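# Push the two PUSH HOME drive blanks in until latched

## Task

Using the work order, find the two drive blanks labelled PUSH HOME and press each into the rack until it stops and latches, leaving every other blank untouched. The rack is loose on the table: it may tilt only a little, since more tilt fails the task, and it must finish in its original spot. Each blank must stay latched by itself, not held in by the robot, and nothing may be pushed or knocked off the table.

## Robot and tools

Robot: two 6-joint arms, each with a parallel gripper. They are named left_arm and right_arm. Treat these as names, not image sides. left_arm sits on the +y side. Base poses in the scene frame are: left_arm (-0.023, +0.237, 0) m, quat_wxyz (+1.000, 0, 0, -0.028); right_arm (+0.031, -0.321, 0) m, quat_wxyz (+0.996, 0, 0, -0.092).

Scene frame: the origin is on the table top midway between the arms. +z is up and +x points out over the table. The fingers of each gripper point along the gripper's +z axis and close along its y axis. The reported hand point lies between the finger pads, roughly 1 cm behind the tips. Its reported position gets less accurate the farther the arm reaches.

execute_actions(actions, pictures): the actions list holds at most one entry.
- An empty list moves nothing and returns the current state with pictures.
- A motion entry is {"rows": [[14 numbers], ...], "steps": n}. Give 1 to 15 rows. n is 5 to 15 and defaults to 15; each step is 1/30 s. Row k applies on step k, and the last row repeats for any remaining steps.
- A wait entry is {"steps": n} with n up to 300. It sends nothing new, and the count starts from the previous result, so your reply time uses it up.
- pictures: true adds camera images to a motion result.

Each row is one list covering both arms. Every entry is an absolute target, not an offset. The order is left_arm waist, shoulder, elbow, wrist pitch, wrist yaw, wrist roll, opening, followed by the same seven for right_arm. Both arms must be filled even if only one moves.

Joint targets are in radians, the same as Joint positions shows. Stated ranges are: waist -2.880..2.880, shoulder 0.000..3.142, elbow 0.000..3.019, wrist pitch -1.693..1.571, wrist yaw -1.571..1.571, wrist roll -2.094..2.094. A call is refused outright if a target lies more than 0.019 rad outside a range and also outside the joint's last reading; a refused call sends nothing. A true joint end can differ from the stated one by up to 0.019 rad either way. Targets past the real end get clipped, and the result may report "joint sent to its limit". That line can refer to an earlier action. If the line is missing, that does not prove more travel is available.

Opening runs from -1 (closed) to +1 (fully open). Away from the two ends, the fingers go to the point where grip_measured equals your number.

Speed rules: on every step each joint target is clamped to a fixed lead over the measured angle. The leads are waist 0.264, shoulder 0.32, elbow 0.276, wrist pitch 0.33, wrist yaw 0.186 and wrist roll 0.522 rad. All of an arm's targets are also scaled back if they would move the hand more than 70 mm from where it is. Far targets therefore take several actions. Between calls the arms keep heading for the last row until motion settles or a step is HELD.

Kept back: each result is sampled 5 steps before its action ends. Those last steps run while you think, and your next action waits until they finish.

Result lines:
- The state line, left_arm: … | right_arm: …, gives each hand's position in m and quat_wxyz in the scene frame.
- Joint positions and Joint velocities list six joints per arm (rad, rad/s), then the pad gap in m. The gap is 0.094 when fully open.
- grip_measured is the opening measured on the command scale. Its error is about 1 mm, constant per gripper within a scene.
- "joint command not followed" means a clearance check changed or blocked joint targets on some steps; the rest of the row still ran.
- HELD marks steps on which all or part of your row was not sent.
- MOTOR HOT appears from 85 °C. OVER-TEMPERATURE FAULT means an arm hit 100 °C, let go and fell. Avoid long loaded holds.

zoom_image(camera, region): enlarges a region [x0, y0, x1, y1] in pixels of that camera's latest image. (0,0) is the top-left corner, and the region can be at most 504x504. Cameras are cam_high, cam_low, cam_left_wrist and cam_right_wrist, all 504x504. Each wrist camera looks along its optical frame +z, with +x right in the image.

show_instructions(): shows the reference pages, here the work order that marks which blanks are PUSH HOME. Check it before pushing.

read_manual(section): returns licence text only.

finished_scene(scene): ends and grades the current scene, whose number you pass. It cannot be undone. Replying with no tool call also ends everything.

Method: read the work order, then find the rack and the marked blanks in the cameras. Approach square to the blank face with the gripper closed or with pads flat. Push along the insertion direction in small increments until travel stops and it latches, then back off so nothing is held. Because the rack is unfastened, push gently. Brace the rack with the other arm if needed, but release it before the end so it sits where it began and is not tilted.

Avoid: hard impacts or very forceful pushes; dislodging the other blanks; tipping or sliding the rack; dropping anything or knocking it off the table; arms colliding or pressing on each other. Work smoothly and without wasted motion.

Each tool is called after "Emit:" by a JSON object that holds its "fn" and its "kwargs".

Reference images:

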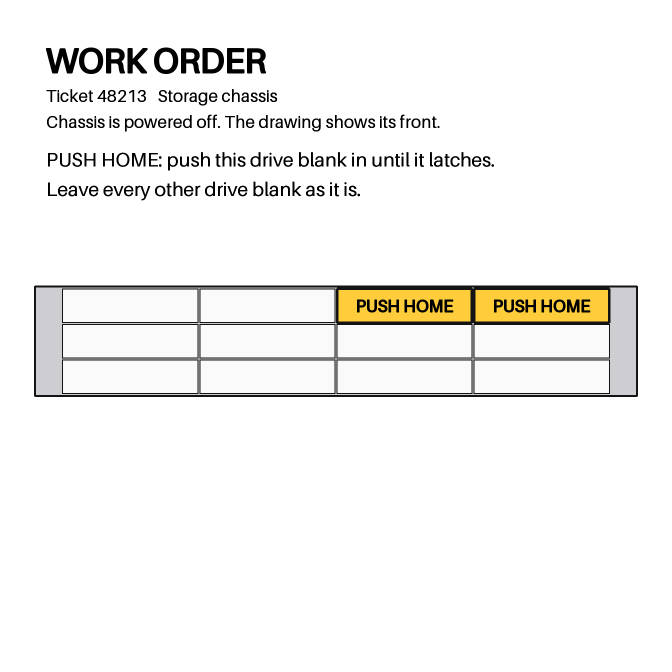

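## Session

Emit:
{"fn": "execute_actions", "kwargs": {"actions": []}}

Scene clock: 0.00 s of 5100.00 s.
left_arm: end_effector_position=(+0.3041, -0.1301, +0.1448) grip_measured=+1.000 end_effector_quat_wxyz=(-0.004, -0.005, +1.000, +0.006) | right_arm: end_effector_position=(+0.3618, -0.4638, +0.1293) grip_measured=+1.000 end_effector_quat_wxyz=(+0.148, +0.878, +0.449, +0.081)
Joint positions: left_arm=[-0.787  1.675  1.384 -1.294 -0.003 -0.853  0.094] | right_arm=[-0.185  1.142  0.762 -0.861  0.075  1.814  0.094]
Joint velocities: left_arm=[ 0.005  0.005  0.017 -0.017 -0.007 -0.007  0.   ] | right_arm=[-0.015 -0.005  0.007 -0.012 -0.081 -0.007  0.   ]

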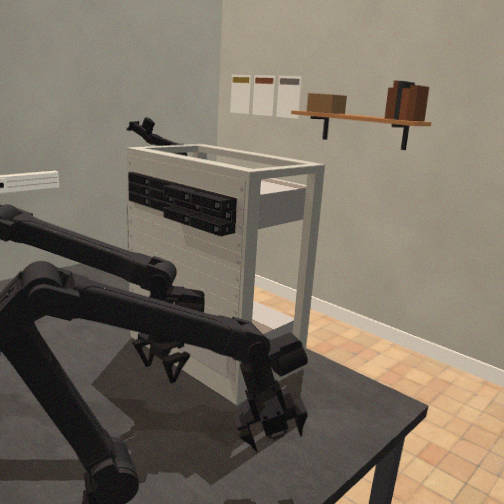

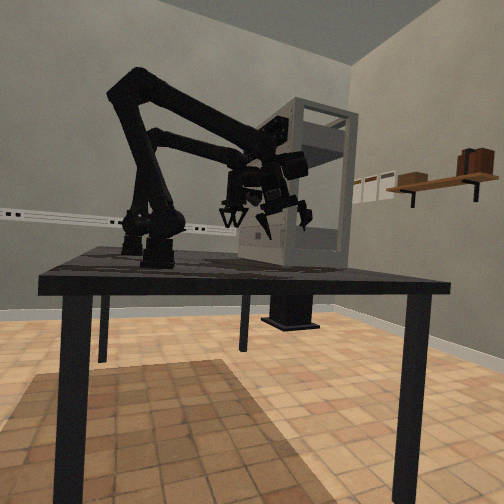

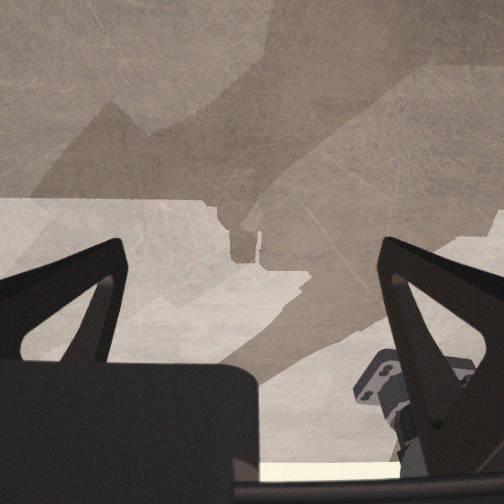

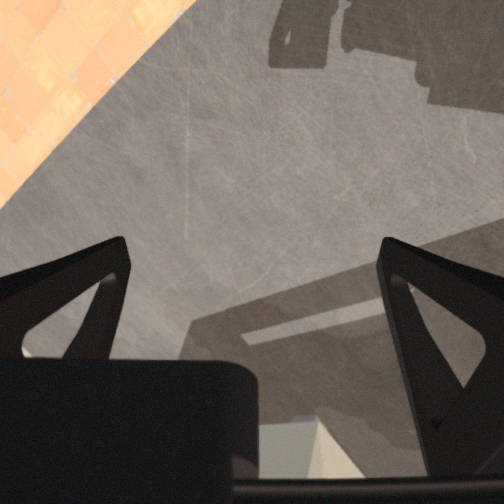

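Emit:
{"fn": "execute_actions", "kwargs": {"actions": [{"rows":[[-0.1,0.45,1.08,-0.5,0,0,1,0.185,0.45,1.08,-0.5,0,0,-1]]}]}}

Emit:
{"fn": "execute_actions", "kwargs": {"actions": [{"steps":50}], "pictures": true}}

Emit:
{"fn": "zoom_image", "kwargs": {"camera": "cam_high", "region": [100,120,340,280]}}

Scene clock: 0.87 s of 5100.00 s.
left_arm: end_effector_position=(+0.3965, -0.0137, +0.1928) grip_measured=+1.000 end_effector_quat_wxyz=(+0.188, +0.041, +0.976, -0.103) | right_arm: end_effector_position=(+0.4232, -0.4107, +0.2457) grip_measured=-0.985 end_effector_quat_wxyz=(+0.285, +0.736, +0.574, +0.219)
Joint positions: left_arm=[-0.48   1.379  1.117 -0.876  0.003 -0.453  0.094] | right_arm=[-0.027  0.957  0.823 -0.703  0.028  1.595  0.001]
Joint velocities: left_arm=[ 1.109 -0.923 -0.173  1.077 -0.037  0.974  0.   ] | right_arm=[ 0.542 -0.747  0.242  0.379 -0.037 -0.667 -0.004]
Steps of this call (steps 1 to 16: nothing new was sent; steps 17 to 26: the first 10 steps of this action). Readings (joint positions):
17: left_arm=[-0.780 1.665 1.366 -1.265 0.000 -0.819] | right_arm=[-0.182 1.137 0.763 -0.851 0.070 1.797]
18: left_arm=[-0.767 1.639 1.323 -1.203 0.003 -0.771] | right_arm=[-0.173 1.128 0.763 -0.833 0.063 1.775]
20: left_arm=[-0.712 1.573 1.231 -1.108 0.004 -0.681] | right_arm=[-0.142 1.094 0.773 -0.793 0.051 1.730]
24: left_arm=[-0.557 1.442 1.134 -0.949 0.004 -0.522] | right_arm=[-0.066 1.005 0.805 -0.728 0.034 1.641]
26: the state above

Scene clock: 2.53 s of 5100.00 s.
left_arm: end_effector_position=(+0.2383, +0.1930, +0.6096) grip_measured=+1.000 end_effector_quat_wxyz=(+0.745, +0.051, +0.662, -0.065) | right_arm: end_effector_position=(+0.2942, -0.3245, +0.6051) grip_measured=-0.987 end_effector_quat_wxyz=(+0.746, +0.008, +0.666, +0.000)
Joint positions: left_arm=[-0.108  0.451  1.076 -0.506  0.001 -0.011  0.094] | right_arm=[ 0.175  0.444  1.068 -0.512  0.003  0.013  0.001]
Joint velocities: left_arm=[-0.005 -0.005  0.007  0.007  0.022  0.007  0.   ] | right_arm=[-0.005 -0.005 -0.007  0.002 -0.022  0.007 -0.001]
Kept back: nothing.
Steps of this call (steps 1 to 5: the last 5 steps of your previous action; steps 6 to 50: the robot went on to your last target). Readings (joint positions):
1: left_arm=[-0.443 1.348 1.112 -0.841 0.003 -0.423] | right_arm=[-0.008 0.932 0.832 -0.691 0.025 1.572]
2: left_arm=[-0.407 1.317 1.108 -0.806 0.003 -0.396] | right_arm=[0.009 0.907 0.840 -0.680 0.023 1.548]
4: left_arm=[-0.338 1.256 1.104 -0.743 0.003 -0.348] | right_arm=[0.039 0.853 0.856 -0.660 0.019 1.498]
8: left_arm=[-0.214 1.125 1.098 -0.652 0.002 -0.263] | right_arm=[0.084 0.738 0.883 -0.629 0.013 1.392]
50: the state above

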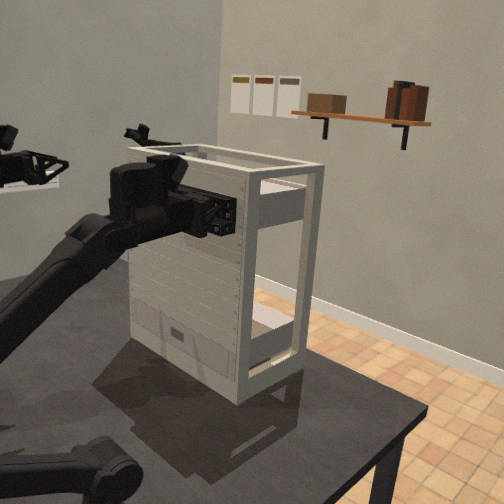

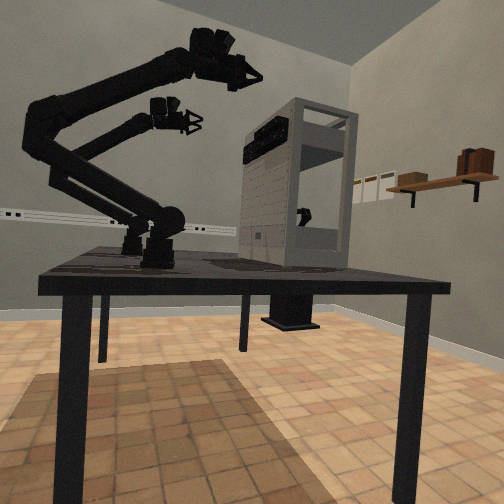

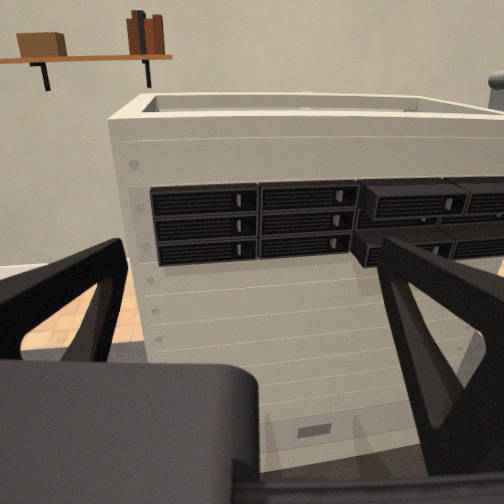

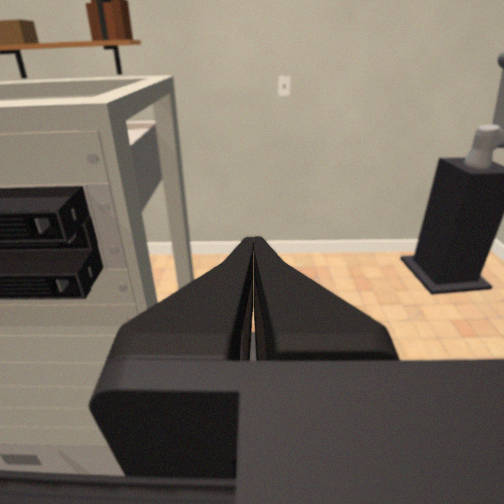

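Region (100, 120, 340, 280) of cam_high's 504x504 image, scaled by 2.100, with more detail than that image has.

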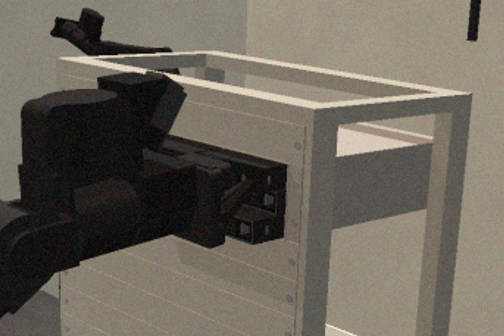

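Emit:
{"fn": "execute_actions", "kwargs": {"actions": [{"rows":[[0.056,0.45,1.08,-0.5,0,0,-1,0.98,0.873,1.085,-0.195,0.795,0,-1]]}]}}

Emit:
{"fn": "execute_actions", "kwargs": {"actions": [{"steps":40}], "pictures": true}}

Scene clock: 3.73 s of 5100.00 s.
left_arm: end_effector_position=(+0.2419, +0.2385, +0.6096) grip_measured=-0.977 end_effector_quat_wxyz=(+0.748, -0.006, +0.664, -0.001) | right_arm: end_effector_position=(+0.4239, -0.2611, +0.5645) grip_measured=-0.987 end_effector_quat_wxyz=(+0.716, +0.059, +0.695, -0.041)
Joint positions: left_arm=[ 0.064  0.451  1.076 -0.506 -0.001 -0.01   0.001] | right_arm=[ 0.548  0.777  1.077 -0.268  0.504  0.011  0.001]
Joint velocities: left_arm=[-0.024 -0.015 -0.022 -0.007 -0.037  0.022 -0.002] | right_arm=[ 1.695  1.216 -0.007  0.383  1.956  0.051 -0.001]
Steps of this call (steps 1 to 15: the robot went on to your last target; steps 16 to 26: nothing new was sent; steps 27 to 36: the first 10 steps of this action). Readings (joint positions):
27: left_arm=[-0.095 0.451 1.076 -0.506 0.004 -0.011] | right_arm=[0.185 0.453 1.068 -0.492 0.042 0.011]
28: left_arm=[-0.055 0.451 1.076 -0.506 0.005 -0.010] | right_arm=[0.213 0.471 1.070 -0.448 0.092 0.011]
30: left_arm=[0.029 0.451 1.076 -0.506 0.000 -0.010] | right_arm=[0.288 0.532 1.077 -0.374 0.182 0.011]
34: left_arm=[0.064 0.451 1.076 -0.506 -0.001 -0.010] | right_arm=[0.448 0.693 1.077 -0.296 0.372 0.011]
36: the state above

Scene clock: 5.07 s of 5100.00 s.
left_arm: end_effector_position=(+0.2419, +0.2385, +0.6096) grip_measured=-0.978 end_effector_quat_wxyz=(+0.748, -0.006, +0.664, -0.001) | right_arm: end_effector_position=(+0.3953, -0.1184, +0.5363) grip_measured=-0.988 end_effector_quat_wxyz=(+0.703, -0.008, +0.711, +0.001)
Joint positions: left_arm=[ 0.064  0.451  1.076 -0.506 -0.001 -0.01   0.001] | right_arm=[ 0.992  0.87   1.069 -0.215  0.795  0.001  0.001]
Joint velocities: left_arm=[ 0.005 -0.024  0.007 -0.002  0.007 -0.066  0.   ] | right_arm=[-0.005 -0.005 -0.007 -0.007 -0.022 -0.022 -0.001]
Kept back: nothing.
Steps of this call (steps 1 to 5: the last 5 steps of your previous action; steps 6 to 30: the robot went on to your last target; steps 31 to 40: nothing new was sent). Readings (joint positions):
1: left_arm=[0.064 0.451 1.076 -0.506 -0.001 -0.010] | right_arm=[0.607 0.816 1.077 -0.256 0.581 0.011]
2: left_arm=[0.064 0.451 1.076 -0.506 -0.001 -0.010] | right_arm=[0.673 0.851 1.076 -0.247 0.664 0.011]
4: left_arm=[0.064 0.451 1.076 -0.506 -0.001 -0.010] | right_arm=[0.809 0.898 1.072 -0.237 0.815 0.005]
8: left_arm=[0.064 0.451 1.076 -0.506 -0.001 -0.010] | right_arm=[0.929 0.875 1.069 -0.220 0.804 0.001]
40: the state above
All arms were judged still, so your last target was given up. Only a new action makes them travel on or press farther. Fingers that are still opening or closing keep moving.

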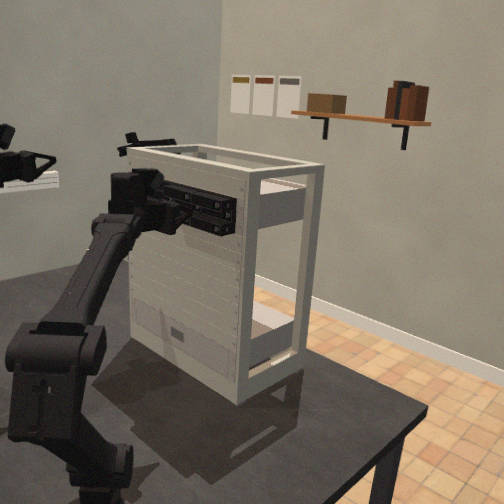

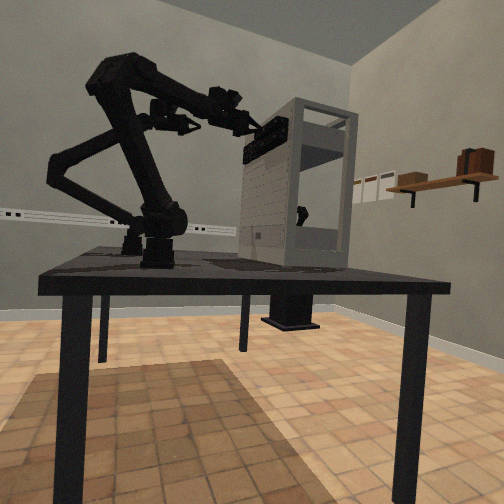

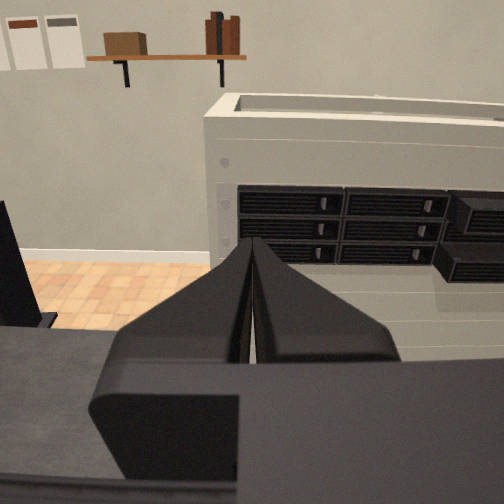

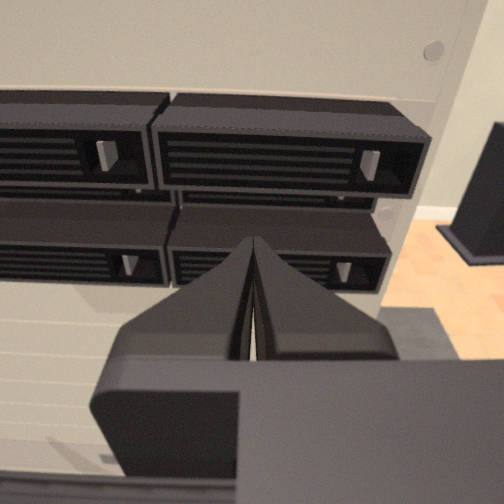

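Emit:
{"fn": "execute_actions", "kwargs": {"actions": [{"rows":[[0.0,1.25,2.37,-1.38,0,0,-1,0.93,0.88,1.14,-0.225,0.745,0,-1]]}]}}

Emit:
{"fn": "execute_actions", "kwargs": {"actions": [{"steps":40}]}}

Emit:
{"fn": "execute_actions", "kwargs": {"actions": [{"rows":[[0.0,1.3,2.37,-1.38,0,0,-1,0.917,0.893,1.143,-0.22,0.733,0,-1],[0.0,1.35,2.37,-1.38,0,0,-1,0.917,0.893,1.143,-0.22,0.733,0,-1],[0.0,1.4,2.37,-1.38,0,0,-1,0.917,0.893,1.143,-0.22,0.733,0,-1],[0.0,1.45,2.37,-1.38,0,0,-1,0.917,0.893,1.143,-0.22,0.733,0,-1],[0.0,1.48,2.37,-1.38,0,0,-1,0.917,0.893,1.143,-0.22,0.733,0,-1]]}]}}

Emit:
{"fn": "execute_actions", "kwargs": {"actions": [{"steps":15}], "pictures": true}}

Scene clock: 5.93 s of 5100.00 s.
left_arm: end_effector_position=(+0.3769, +0.2176, +0.5871) grip_measured=-0.978 end_effector_quat_wxyz=(+0.471, +0.016, +0.882, -0.013) | right_arm: end_effector_position=(+0.4059, -0.1326, +0.5515) grip_measured=-0.988 end_effector_quat_wxyz=(+0.710, +0.003, +0.705, +0.003)
Joint positions: left_arm=[ 0.009  1.049  1.699 -1.241 -0.001 -0.01   0.001] | right_arm=[ 0.934  0.873  1.098 -0.215  0.748  0.001  0.001]
Joint velocities: left_arm=[-0.005  2.242  1.951 -1.639 -0.022 -0.037 -0.001] | right_arm=[-0.005 -0.005 -0.002  0.007  0.037 -0.037 -0.001]
Steps of this call (steps 1 to 16: nothing new was sent; steps 17 to 26: the first 10 steps of this action). Readings (joint positions):
17: left_arm=[0.061 0.466 1.095 -0.549 -0.001 -0.010] | right_arm=[0.988 0.870 1.071 -0.215 0.773 0.001]
18: left_arm=[0.051 0.500 1.147 -0.640 -0.001 -0.010] | right_arm=[0.979 0.871 1.075 -0.215 0.756 0.001]
20: left_arm=[0.027 0.615 1.279 -0.802 -0.001 -0.010] | right_arm=[0.955 0.873 1.085 -0.215 0.749 0.001]
24: left_arm=[0.009 0.901 1.566 -1.119 -0.001 -0.010] | right_arm=[0.934 0.873 1.098 -0.215 0.749 0.001]
26: the state above

Scene clock: 7.27 s of 5100.00 s.
left_arm: end_effector_position=(+0.3446, +0.2189, +0.7900) grip_measured=-0.978 end_effector_quat_wxyz=(+0.609, +0.015, +0.793, -0.017) | right_arm: end_effector_position=(+0.4059, -0.1325, +0.5515) grip_measured=-0.988 end_effector_quat_wxyz=(+0.710, +0.002, +0.705, +0.003)
Joint positions: left_arm=[ 0.008  1.236  2.35  -1.374 -0.001 -0.01   0.001] | right_arm=[ 0.934  0.873  1.098 -0.215  0.748  0.001  0.001]
Joint velocities: left_arm=[ 0.005  0.044  0.012 -0.002  0.037 -0.11  -0.   ] | right_arm=[-0.005 -0.024 -0.002 -0.007 -0.051 -0.095  0.   ]
Kept back: nothing.
Steps of this call (steps 1 to 5: the last 5 steps of your previous action; steps 6 to 40: the robot went on to your last target). Readings (joint positions):
1: left_arm=[0.009 1.124 1.773 -1.291 -0.001 -0.010] | right_arm=[0.934 0.873 1.098 -0.215 0.748 0.001]
2: left_arm=[0.009 1.196 1.849 -1.327 -0.001 -0.010] | right_arm=[0.934 0.873 1.098 -0.215 0.748 0.001]
4: left_arm=[0.009 1.297 1.951 -1.342 -0.001 -0.010] | right_arm=[0.934 0.873 1.098 -0.215 0.748 0.001]
8: left_arm=[0.009 1.345 1.999 -1.350 -0.001 -0.010] | right_arm=[0.934 0.873 1.098 -0.215 0.748 0.001]
40: the state above

Scene clock: 7.60 s of 5100.00 s.
left_arm: end_effector_position=(+0.4419, +0.2142, +0.7317) grip_measured=-0.978 end_effector_quat_wxyz=(+0.549, +0.015, +0.836, -0.016) | right_arm: end_effector_position=(+0.4097, -0.1296, +0.5480) grip_measured=-0.988 end_effector_quat_wxyz=(+0.707, -0.002, +0.707, +0.003)
Joint positions: left_arm=[ 0.008  1.395  2.361 -1.375 -0.001 -0.01   0.001] | right_arm=[ 0.929  0.883  1.098 -0.215  0.736  0.001  0.001]
Joint velocities: left_arm=[-0.005  0.737  0.007 -0.007 -0.007 -0.051  0.001] | right_arm=[-0.005  0.024  0.017 -0.007 -0.051 -0.022 -0.001]
Steps of this call (steps 1 to 10: the first 10 steps of this action). Readings (joint positions):
1: left_arm=[0.008 1.241 2.351 -1.375 -0.001 -0.010] | right_arm=[0.934 0.873 1.098 -0.215 0.743 0.001]
2: left_arm=[0.008 1.248 2.355 -1.375 -0.001 -0.010] | right_arm=[0.933 0.874 1.098 -0.215 0.739 0.001]
4: left_arm=[0.008 1.271 2.361 -1.375 -0.001 -0.010] | right_arm=[0.931 0.877 1.098 -0.215 0.736 0.001]
8: left_arm=[0.008 1.346 2.361 -1.375 -0.001 -0.010] | right_arm=[0.929 0.882 1.098 -0.215 0.736 0.001]
10: the state above

Scene clock: 8.10 s of 5100.00 s.
left_arm: end_effector_position=(+0.5071, +0.2111, +0.6727) grip_measured=-0.978 end_effector_quat_wxyz=(+0.495, +0.016, +0.869, -0.014) | right_arm: end_effector_position=(+0.4097, -0.1296, +0.5480) grip_measured=-0.988 end_effector_quat_wxyz=(+0.707, -0.002, +0.707, +0.003)
Joint positions: left_arm=[ 0.008  1.505  2.349 -1.378 -0.001 -0.01   0.001] | right_arm=[ 0.929  0.883  1.098 -0.215  0.736  0.001  0.001]
Joint velocities: left_arm=[ 0.005 -0.122  0.017 -0.002  0.007  0.007  0.001] | right_arm=[-0.005 -0.015  0.007  0.007  0.066 -0.081 -0.   ]
Kept back: nothing.
Steps of this call (steps 1 to 5: the last 5 steps of your previous action; steps 6 to 15: the robot went on to your last target). Readings (joint positions):
1: left_arm=[0.008 1.419 2.361 -1.375 -0.001 -0.010] | right_arm=[0.929 0.883 1.098 -0.215 0.736 0.001]
2: left_arm=[0.008 1.444 2.361 -1.375 -0.001 -0.010] | right_arm=[0.929 0.883 1.098 -0.215 0.736 0.001]
4: left_arm=[0.008 1.488 2.360 -1.375 -0.001 -0.010] | right_arm=[0.929 0.883 1.098 -0.215 0.736 0.001]
8: left_arm=[0.008 1.526 2.349 -1.377 -0.001 -0.010] | right_arm=[0.929 0.883 1.098 -0.215 0.736 0.001]
15: the state above

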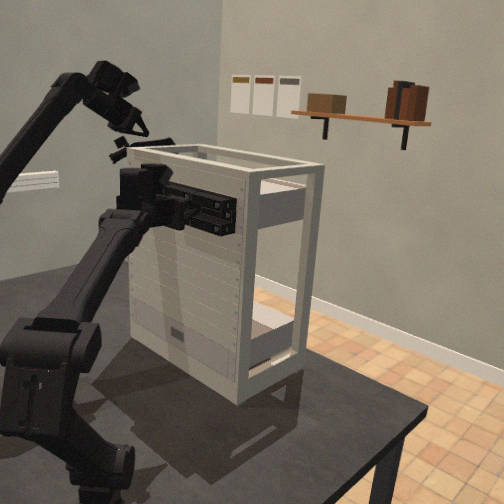

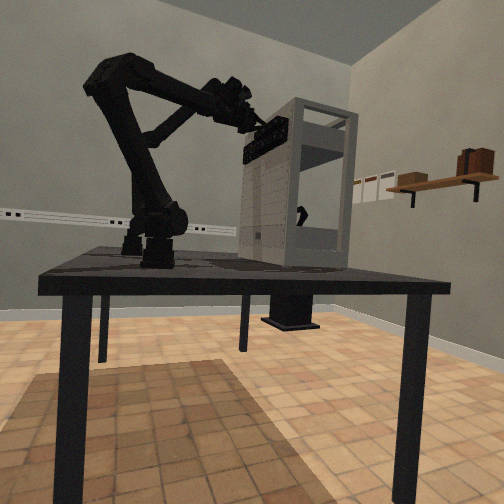

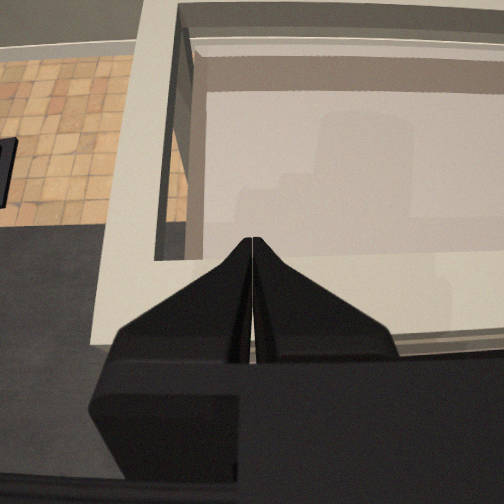

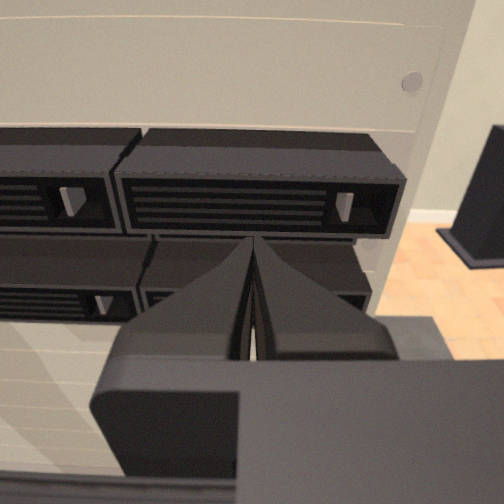

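Emit:
{"fn": "execute_actions", "kwargs": {"actions": [{"rows":[[0.0,1.49,2.37,-1.42,0,0,-1,0.917,0.893,1.165,-0.23,0.733,0,-1],[0.0,1.49,2.37,-1.44,0,0,-1,0.917,0.893,1.165,-0.23,0.733,0,-1],[0.0,1.495,2.37,-1.46,0,0,-1,0.917,0.893,1.165,-0.23,0.733,0,-1],[0.0,1.5,2.37,-1.48,0,0,-1,0.917,0.893,1.165,-0.23,0.733,0,-1],[0.0,1.505,2.37,-1.5,0,0,-1,0.91,0.9,1.17,-0.23,0.725,0,-1],[0.0,1.51,2.37,-1.52,0,0,-1,0.9,0.91,1.175,-0.23,0.72,0,-1],[0.0,1.51,2.37,-1.54,0,0,-1,0.9,0.91,1.175,-0.23,0.72,0,-1],[0.0,1.51,2.37,-1.56,0,0,-1,0.9,0.91,1.175,-0.23,0.72,0,-1]]}]}}

Emit:
{"fn": "execute_actions", "kwargs": {"actions": [{"steps":15}], "pictures": true}}

Scene clock: 8.73 s of 5100.00 s.
left_arm: end_effector_position=(+0.4785, +0.2125, +0.6449) grip_measured=-0.978 end_effector_quat_wxyz=(+0.427, +0.017, +0.904, -0.012) | right_arm: end_effector_position=(+0.4138, -0.1329, +0.5642) grip_measured=-0.988 end_effector_quat_wxyz=(+0.714, +0.005, +0.700, +0.008)
Joint positions: left_arm=[ 0.008  1.495  2.349 -1.542 -0.001 -0.01   0.001] | right_arm=[ 0.913  0.893  1.134 -0.216  0.723  0.001  0.001]
Joint velocities: left_arm=[-0.005  0.005 -0.017 -0.227  0.022  0.022 -0.001] | right_arm=[-0.083  0.044  0.002  0.012  0.037 -0.066 -0.   ]
Steps of this call (steps 1 to 9: the robot went on to your last target; steps 10 to 19: the first 10 steps of this action). Readings (joint positions):
10: left_arm=[0.008 1.493 2.349 -1.383 -0.001 -0.010] | right_arm=[0.929 0.883 1.100 -0.215 0.736 0.001]
11: left_arm=[0.008 1.493 2.349 -1.397 -0.001 -0.010] | right_arm=[0.929 0.883 1.103 -0.216 0.736 0.001]
13: left_arm=[0.008 1.493 2.349 -1.434 -0.001 -0.010] | right_arm=[0.929 0.884 1.112 -0.216 0.736 0.001]
17: left_arm=[0.008 1.494 2.349 -1.514 -0.001 -0.010] | right_arm=[0.919 0.889 1.130 -0.216 0.723 0.001]
19: the state above

Scene clock: 9.23 s of 5100.00 s.
left_arm: end_effector_position=(+0.4766, +0.2126, +0.6426) grip_measured=-0.978 end_effector_quat_wxyz=(+0.421, +0.017, +0.907, -0.012) | right_arm: end_effector_position=(+0.4161, -0.1322, +0.5622) grip_measured=-0.988 end_effector_quat_wxyz=(+0.712, +0.004, +0.702, +0.006)
Joint positions: left_arm=[ 0.008  1.495  2.349 -1.554 -0.001 -0.01   0.001] | right_arm=[ 0.91   0.899  1.134 -0.216  0.723  0.001  0.001]
Joint velocities: left_arm=[ 0.005  0.005 -0.012 -0.002 -0.007  0.007 -0.   ] | right_arm=[ 0.015 -0.005  0.002 -0.017  0.022  0.037  0.001]
Kept back: nothing.
Steps of this call (steps 1 to 5: the last 5 steps of your previous action; steps 6 to 15: the robot went on to your last target). Readings (joint positions):
1: left_arm=[0.008 1.495 2.349 -1.548 -0.001 -0.010] | right_arm=[0.911 0.894 1.134 -0.216 0.723 0.001]
2: left_arm=[0.008 1.495 2.349 -1.551 -0.001 -0.010] | right_arm=[0.910 0.895 1.134 -0.216 0.723 0.001]
4: left_arm=[0.008 1.495 2.349 -1.554 -0.001 -0.010] | right_arm=[0.910 0.897 1.134 -0.216 0.723 0.001]
8: left_arm=[0.008 1.495 2.349 -1.554 -0.001 -0.010] | right_arm=[0.910 0.899 1.134 -0.216 0.723 0.001]
15: the state above

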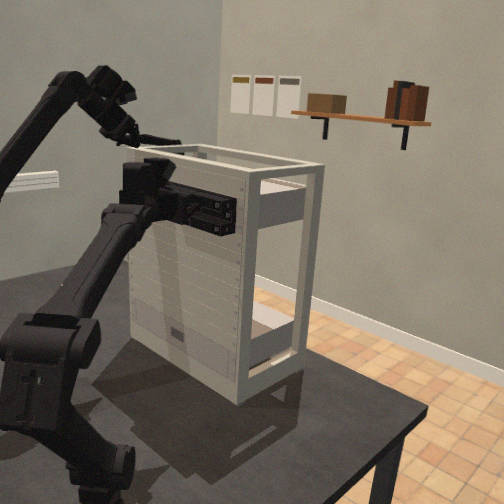

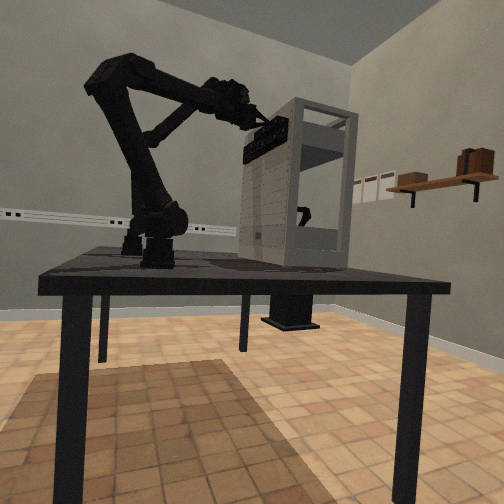

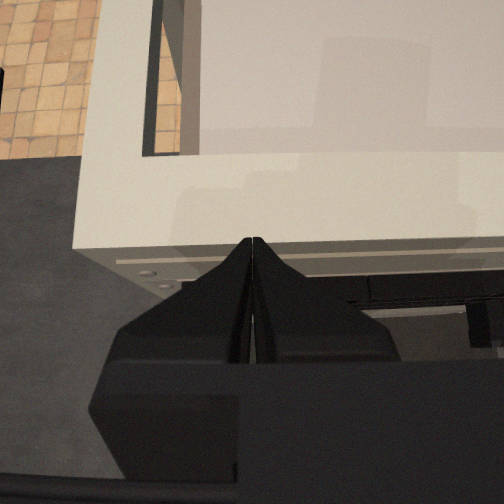

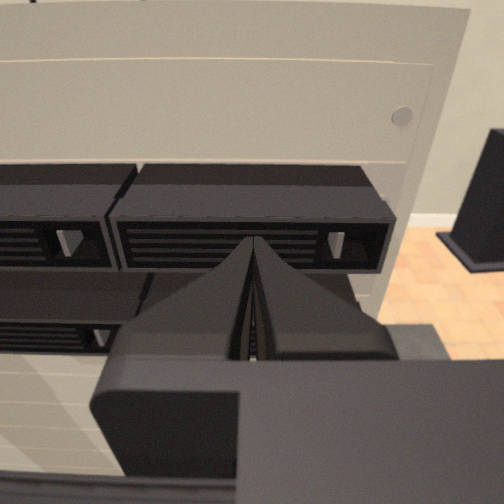

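Emit:
{"fn": "execute_actions", "kwargs": {"actions": [{"rows":[[0.0,1.51,2.43,-1.56,0,0,-1,0.9,0.92,1.175,-0.23,0.72,0,-1],[0.0,1.51,2.46,-1.56,0,0,-1,0.9,0.92,1.175,-0.23,0.72,0,-1],[0.0,1.51,2.5,-1.56,0,0,-1,0.89,0.93,1.175,-0.23,0.71,0,-1],[0.0,1.53,2.5,-1.56,0,0,-1,0.89,0.93,1.175,-0.22,0.71,0,-1],[0.0,1.55,2.5,-1.56,0,0,-1,0.88,0.94,1.175,-0.22,0.7,0,-1],[0.0,1.57,2.5,-1.56,0,0,-1,0.87,0.945,1.18,-0.22,0.69,0,-1],[0.0,1.59,2.5,-1.56,0,0,-1,0.86,0.95,1.185,-0.21,0.685,0,-1],[0.0,1.61,2.5,-1.56,0,0,-1,0.86,0.95,1.185,-0.21,0.685,0,-1]]}]}}

Emit:
{"fn": "execute_actions", "kwargs": {"actions": [{"steps":20}], "pictures": true}}

Scene clock: 9.83 s of 5100.00 s.
left_arm: end_effector_position=(+0.4850, +0.2122, +0.6726) grip_measured=-0.978 end_effector_quat_wxyz=(+0.454, +0.016, +0.891, -0.013) | right_arm: end_effector_position=(+0.4284, -0.1273, +0.5548) grip_measured=-0.988 end_effector_quat_wxyz=(+0.707, -0.006, +0.707, +0.006)
Joint positions: left_arm=[ 0.008  1.548  2.479 -1.559 -0.001 -0.01   0.001] | right_arm=[ 0.888  0.925  1.14  -0.216  0.686  0.001  0.001]
Joint velocities: left_arm=[-0.005  0.22   0.007 -0.017  0.007 -0.066  0.001] | right_arm=[-0.005 -0.024 -0.017  0.012  0.007 -0.007 -0.   ]
Steps of this call (steps 1 to 8: the robot went on to your last target; steps 9 to 18: the first 10 steps of this action). Readings (joint positions):
9: left_arm=[0.008 1.496 2.352 -1.556 -0.001 -0.010] | right_arm=[0.910 0.899 1.134 -0.216 0.723 0.001]
10: left_arm=[0.008 1.499 2.364 -1.557 -0.001 -0.010] | right_arm=[0.910 0.900 1.134 -0.216 0.723 0.001]
12: left_arm=[0.008 1.514 2.409 -1.559 -0.001 -0.010] | right_arm=[0.908 0.905 1.134 -0.216 0.715 0.001]
16: left_arm=[0.008 1.535 2.471 -1.559 -0.001 -0.010] | right_arm=[0.891 0.923 1.139 -0.216 0.689 0.001]
18: the state above

Scene clock: 10.50 s of 5100.00 s.
left_arm: end_effector_position=(+0.5218, +0.2104, +0.6376) grip_measured=-0.979 end_effector_quat_wxyz=(+0.423, +0.017, +0.906, -0.012) | right_arm: end_effector_position=(+0.4284, -0.1272, +0.5548) grip_measured=-0.988 end_effector_quat_wxyz=(+0.707, -0.006, +0.707, +0.006)
Joint positions: left_arm=[ 0.008  1.618  2.479 -1.557 -0.001 -0.01   0.001] | right_arm=[ 0.888  0.925  1.14  -0.216  0.686  0.001  0.001]
Joint velocities: left_arm=[-0.005 -0.015 -0.002 -0.002  0.022 -0.051  0.   ] | right_arm=[-0.005 -0.015 -0.007 -0.012 -0.022  0.081  0.002]
Kept back: nothing.
Steps of this call (steps 1 to 5: the last 5 steps of your previous action; steps 6 to 20: the robot went on to your last target). Readings (joint positions):
1: left_arm=[0.008 1.556 2.479 -1.559 -0.001 -0.010] | right_arm=[0.888 0.925 1.140 -0.216 0.686 0.001]
2: left_arm=[0.008 1.566 2.479 -1.559 -0.001 -0.010] | right_arm=[0.888 0.925 1.140 -0.216 0.686 0.001]
4: left_arm=[0.008 1.586 2.479 -1.559 -0.001 -0.010] | right_arm=[0.888 0.925 1.140 -0.216 0.686 0.001]
8: left_arm=[0.008 1.615 2.479 -1.559 -0.001 -0.010] | right_arm=[0.888 0.925 1.140 -0.216 0.686 0.001]
20: the state above

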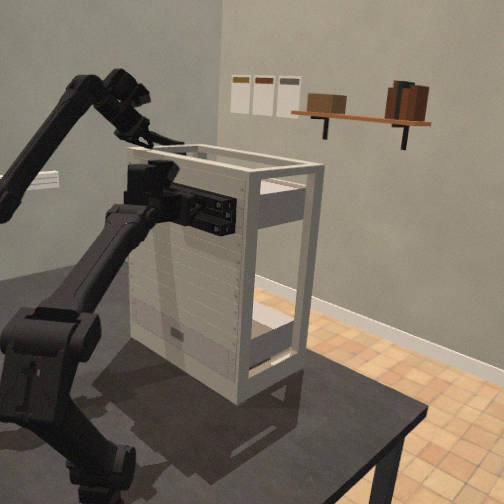

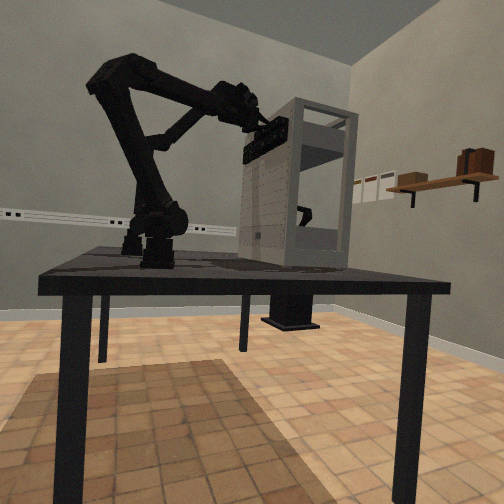

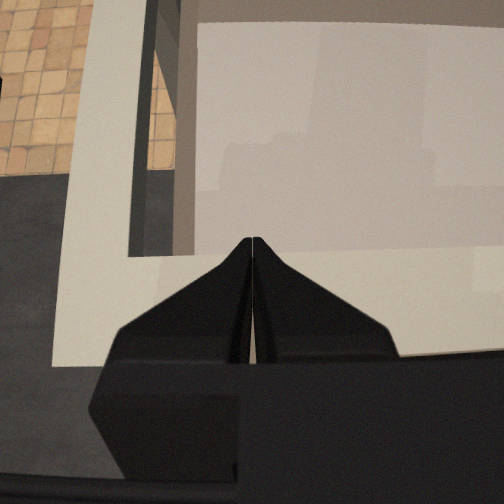

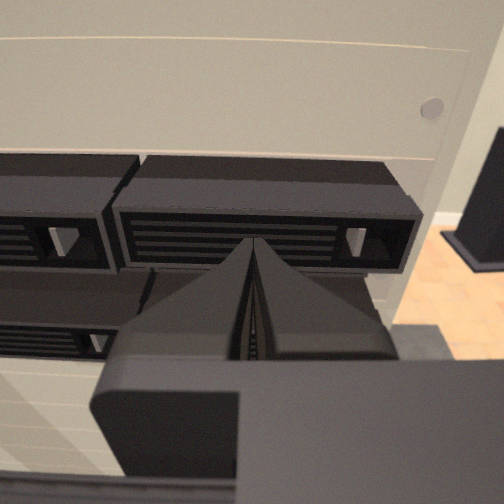

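Both in contact. Press left lightly and push.

Emit:
{"fn": "execute_actions", "kwargs": {"actions": [{"rows":[[0.0,1.62,2.49,-1.6,0,0,-1,0.85,0.96,1.19,-0.21,0.68,0,-1],[0.0,1.62,2.49,-1.62,0,0,-1,0.845,0.967,1.195,-0.205,0.675,0,-1],[0.0,1.62,2.49,-1.62,0,0,-1,0.84,0.974,1.2,-0.2,0.67,0,-1],[0.0,1.62,2.49,-1.62,0,0,-1,0.833,0.981,1.204,-0.2,0.665,0,-1],[0.0,1.62,2.49,-1.62,0,0,-1,0.826,0.988,1.208,-0.195,0.66,0,-1],[0.0,1.62,2.49,-1.62,0,0,-1,0.82,0.995,1.212,-0.19,0.655,0,-1],[0.0,1.62,2.49,-1.62,0,0,-1,0.813,1.002,1.216,-0.19,0.65,0,-1],[0.0,1.62,2.49,-1.62,0,0,-1,0.806,1.009,1.22,-0.19,0.645,0,-1],[0.0,1.62,2.49,-1.62,0,0,-1,0.8,1.016,1.224,-0.185,0.64,0,-1]]}]}}

Emit:
{"fn": "execute_actions", "kwargs": {"actions": [{"steps":12}], "pictures": true}}

Scene clock: 11.07 s of 5100.00 s.
left_arm: end_effector_position=(+0.5162, +0.2107, +0.6358) grip_measured=-0.979 end_effector_quat_wxyz=(+0.415, +0.017, +0.909, -0.012) | right_arm: end_effector_position=(+0.4521, -0.1270, +0.5555) grip_measured=-0.988 end_effector_quat_wxyz=(+0.704, -0.008, +0.710, +0.003)
Joint positions: left_arm=[ 0.008  1.614  2.48  -1.58  -0.001 -0.009  0.001] | right_arm=[ 0.841  0.976  1.176 -0.212  0.641  0.001  0.001]
Joint velocities: left_arm=[-0.005  0.005 -0.002  0.017 -0.022  0.11   0.001] | right_arm=[-0.142  0.2    0.1    0.061 -0.081 -0.022  0.001]
Steps of this call (steps 1 to 7: the robot went on to your last target; steps 8 to 17: the first 10 steps of this action). Readings (joint positions):
8: left_arm=[0.008 1.618 2.479 -1.561 -0.001 -0.010] | right_arm=[0.887 0.926 1.140 -0.216 0.685 0.001]
9: left_arm=[0.008 1.618 2.479 -1.566 -0.001 -0.010] | right_arm=[0.886 0.926 1.141 -0.216 0.682 0.001]
11: left_arm=[0.008 1.616 2.480 -1.575 -0.001 -0.010] | right_arm=[0.878 0.933 1.145 -0.216 0.672 0.001]
15: left_arm=[0.008 1.614 2.480 -1.580 -0.001 -0.009] | right_arm=[0.853 0.961 1.166 -0.216 0.650 0.001]
17: the state above

Scene clock: 11.47 s of 5100.00 s.
left_arm: end_effector_position=(+0.5162, +0.2107, +0.6358) grip_measured=-0.979 end_effector_quat_wxyz=(+0.415, +0.017, +0.909, -0.012) | right_arm: end_effector_position=(+0.4566, -0.1268, +0.5555) grip_measured=-0.988 end_effector_quat_wxyz=(+0.704, -0.006, +0.710, +0.002)
Joint positions: left_arm=[ 0.008  1.614  2.48  -1.58  -0.001 -0.009  0.001] | right_arm=[ 0.835  0.987  1.182 -0.207  0.639  0.001  0.001]
Joint velocities: left_arm=[-0.024 -0.024  0.007  0.002 -0.007 -0.022  0.   ] | right_arm=[-0.005 -0.015  0.002 -0.012 -0.051  0.022 -0.001]
Kept back: nothing.
Steps of this call (steps 1 to 5: the last 5 steps of your previous action; steps 6 to 12: the robot went on to your last target). Readings (joint positions):
1: left_arm=[0.008 1.614 2.480 -1.580 -0.001 -0.009] | right_arm=[0.837 0.982 1.179 -0.209 0.639 0.001]
2: left_arm=[0.008 1.614 2.480 -1.580 -0.001 -0.009] | right_arm=[0.836 0.985 1.181 -0.208 0.639 0.001]
4: left_arm=[0.008 1.614 2.480 -1.580 -0.001 -0.009] | right_arm=[0.835 0.987 1.182 -0.207 0.639 0.001]
8: left_arm=[0.008 1.614 2.480 -1.580 -0.001 -0.009] | right_arm=[0.835 0.987 1.182 -0.207 0.639 0.001]
12: the state above

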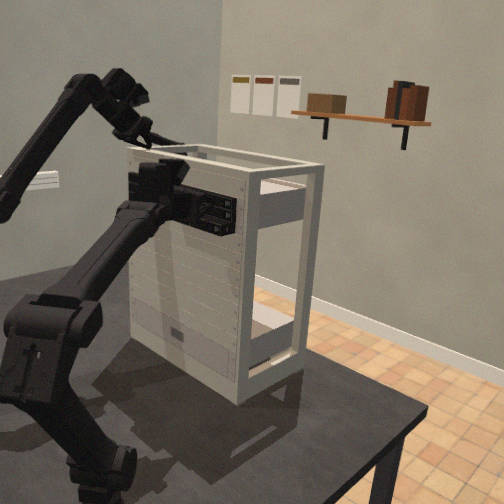

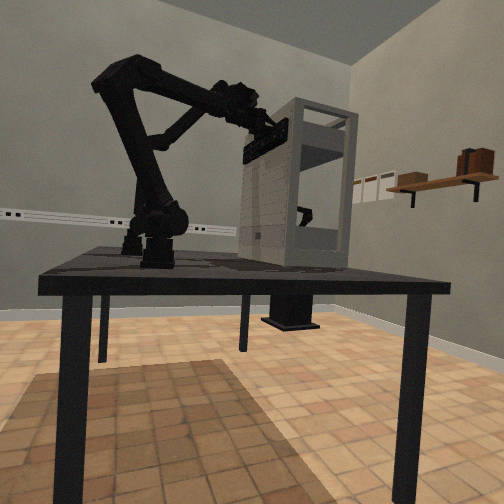

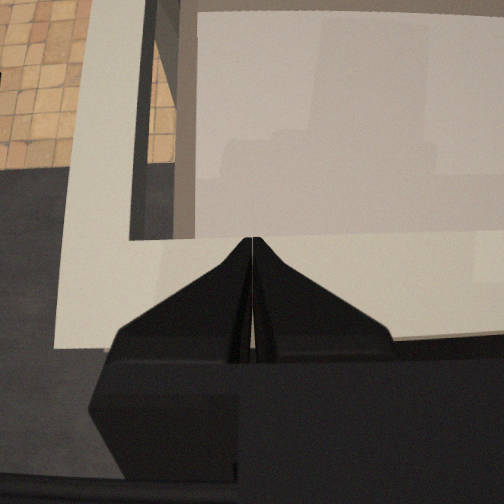

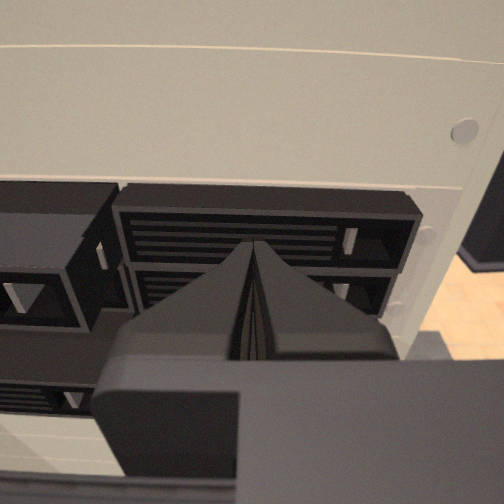

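Nearly home; press further.

Emit:
{"fn": "execute_actions", "kwargs": {"actions": [{"rows":[[0.0,1.62,2.47,-1.65,0,0,-1,0.795,1.025,1.225,-0.19,0.635,0,-1],[0.0,1.62,2.47,-1.65,0,0,-1,0.79,1.035,1.225,-0.19,0.635,0,-1],[0.0,1.62,2.47,-1.65,0,0,-1,0.785,1.045,1.225,-0.19,0.635,0,-1],[0.0,1.62,2.47,-1.65,0,0,-1,0.78,1.055,1.225,-0.19,0.635,0,-1]]}]}}

Emit:
{"fn": "execute_actions", "kwargs": {"actions": [{"steps":8}], "pictures": true}}

Scene clock: 12.00 s of 5100.00 s.
left_arm: end_effector_position=(+0.5098, +0.2110, +0.6355) grip_measured=-0.979 end_effector_quat_wxyz=(+0.410, +0.017, +0.912, -0.011) | right_arm: end_effector_position=(+0.4597, -0.1267, +0.5547) grip_measured=-0.988 end_effector_quat_wxyz=(+0.703, -0.006, +0.711, +0.001)
Joint positions: left_arm=[ 0.008  1.608  2.48  -1.599 -0.001 -0.009  0.001] | right_arm=[ 0.829  0.994  1.186 -0.207  0.634  0.001  0.001]
Joint velocities: left_arm=[-0.015 -0.005  0.012 -0.007  0.007 -0.022  0.   ] | right_arm=[ 0.005  0.005 -0.012 -0.002 -0.007  0.022 -0.   ]
Steps of this call (steps 1 to 6: the robot went on to your last target; steps 7 to 16: the first 10 steps of this action). Readings (joint positions):
7: left_arm=[0.008 1.614 2.480 -1.582 -0.001 -0.009] | right_arm=[0.834 0.987 1.182 -0.207 0.638 0.001]
8: left_arm=[0.008 1.613 2.480 -1.584 -0.001 -0.009] | right_arm=[0.833 0.987 1.182 -0.207 0.636 0.001]
10: left_arm=[0.008 1.611 2.480 -1.590 -0.001 -0.009] | right_arm=[0.829 0.993 1.185 -0.207 0.634 0.001]
14: left_arm=[0.008 1.608 2.480 -1.599 -0.001 -0.009] | right_arm=[0.829 0.994 1.186 -0.207 0.634 0.001]
16: the state above

Scene clock: 12.27 s of 5100.00 s.
left_arm: end_effector_position=(+0.5098, +0.2110, +0.6355) grip_measured=-0.979 end_effector_quat_wxyz=(+0.410, +0.017, +0.912, -0.011) | right_arm: end_effector_position=(+0.4597, -0.1267, +0.5547) grip_measured=-0.988 end_effector_quat_wxyz=(+0.703, -0.006, +0.711, +0.001)
Joint positions: left_arm=[ 0.008  1.608  2.48  -1.599 -0.001 -0.009  0.001] | right_arm=[ 0.829  0.994  1.186 -0.207  0.634  0.001  0.001]
Joint velocities: left_arm=[-0.005  0.005 -0.007 -0.007 -0.007 -0.095  0.001] | right_arm=[ 0.005  0.005  0.002  0.012 -0.051 -0.037  0.   ]
Kept back: nothing.
Steps of this call (steps 1 to 5: the last 5 steps of your previous action; steps 6 to 8: the robot went on to your last target). Readings (joint positions):
1: left_arm=[0.008 1.608 2.480 -1.599 -0.001 -0.009] | right_arm=[0.829 0.994 1.186 -0.207 0.634 0.001]
2: left_arm=[0.008 1.608 2.480 -1.599 -0.001 -0.009] | right_arm=[0.829 0.994 1.186 -0.207 0.634 0.001]
4: left_arm=[0.008 1.608 2.480 -1.599 -0.001 -0.009] | right_arm=[0.829 0.994 1.186 -0.207 0.634 0.001]
8: the state above

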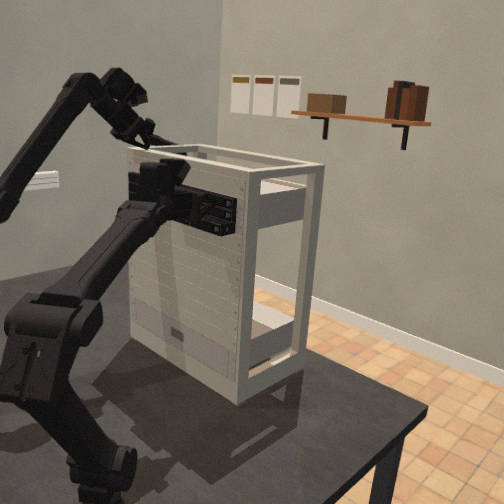

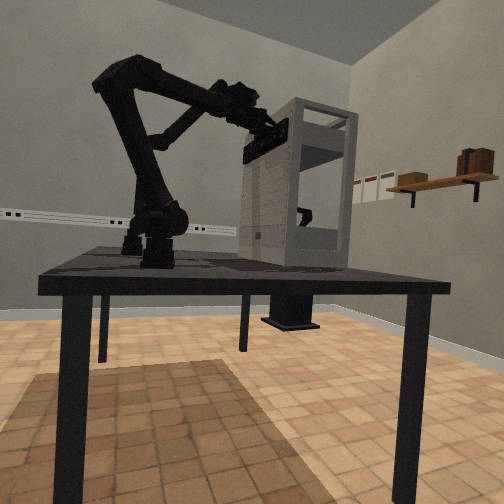

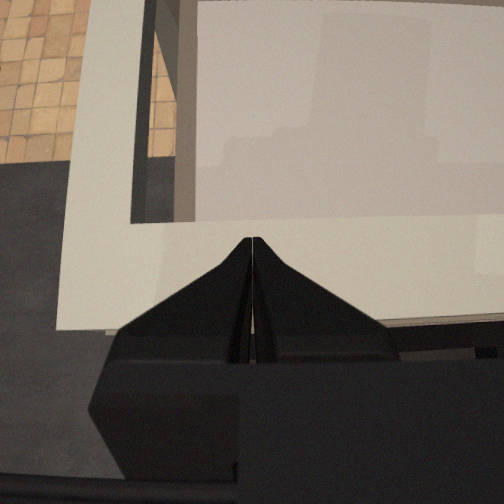

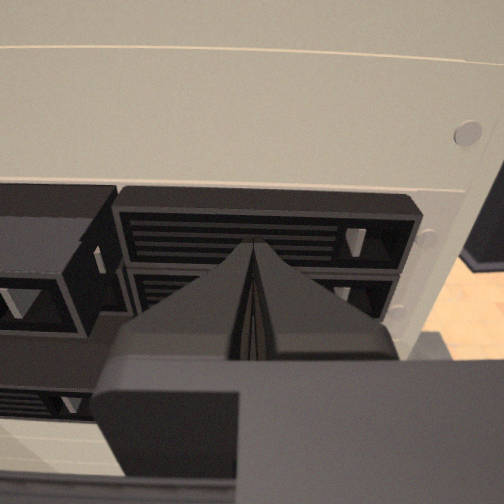

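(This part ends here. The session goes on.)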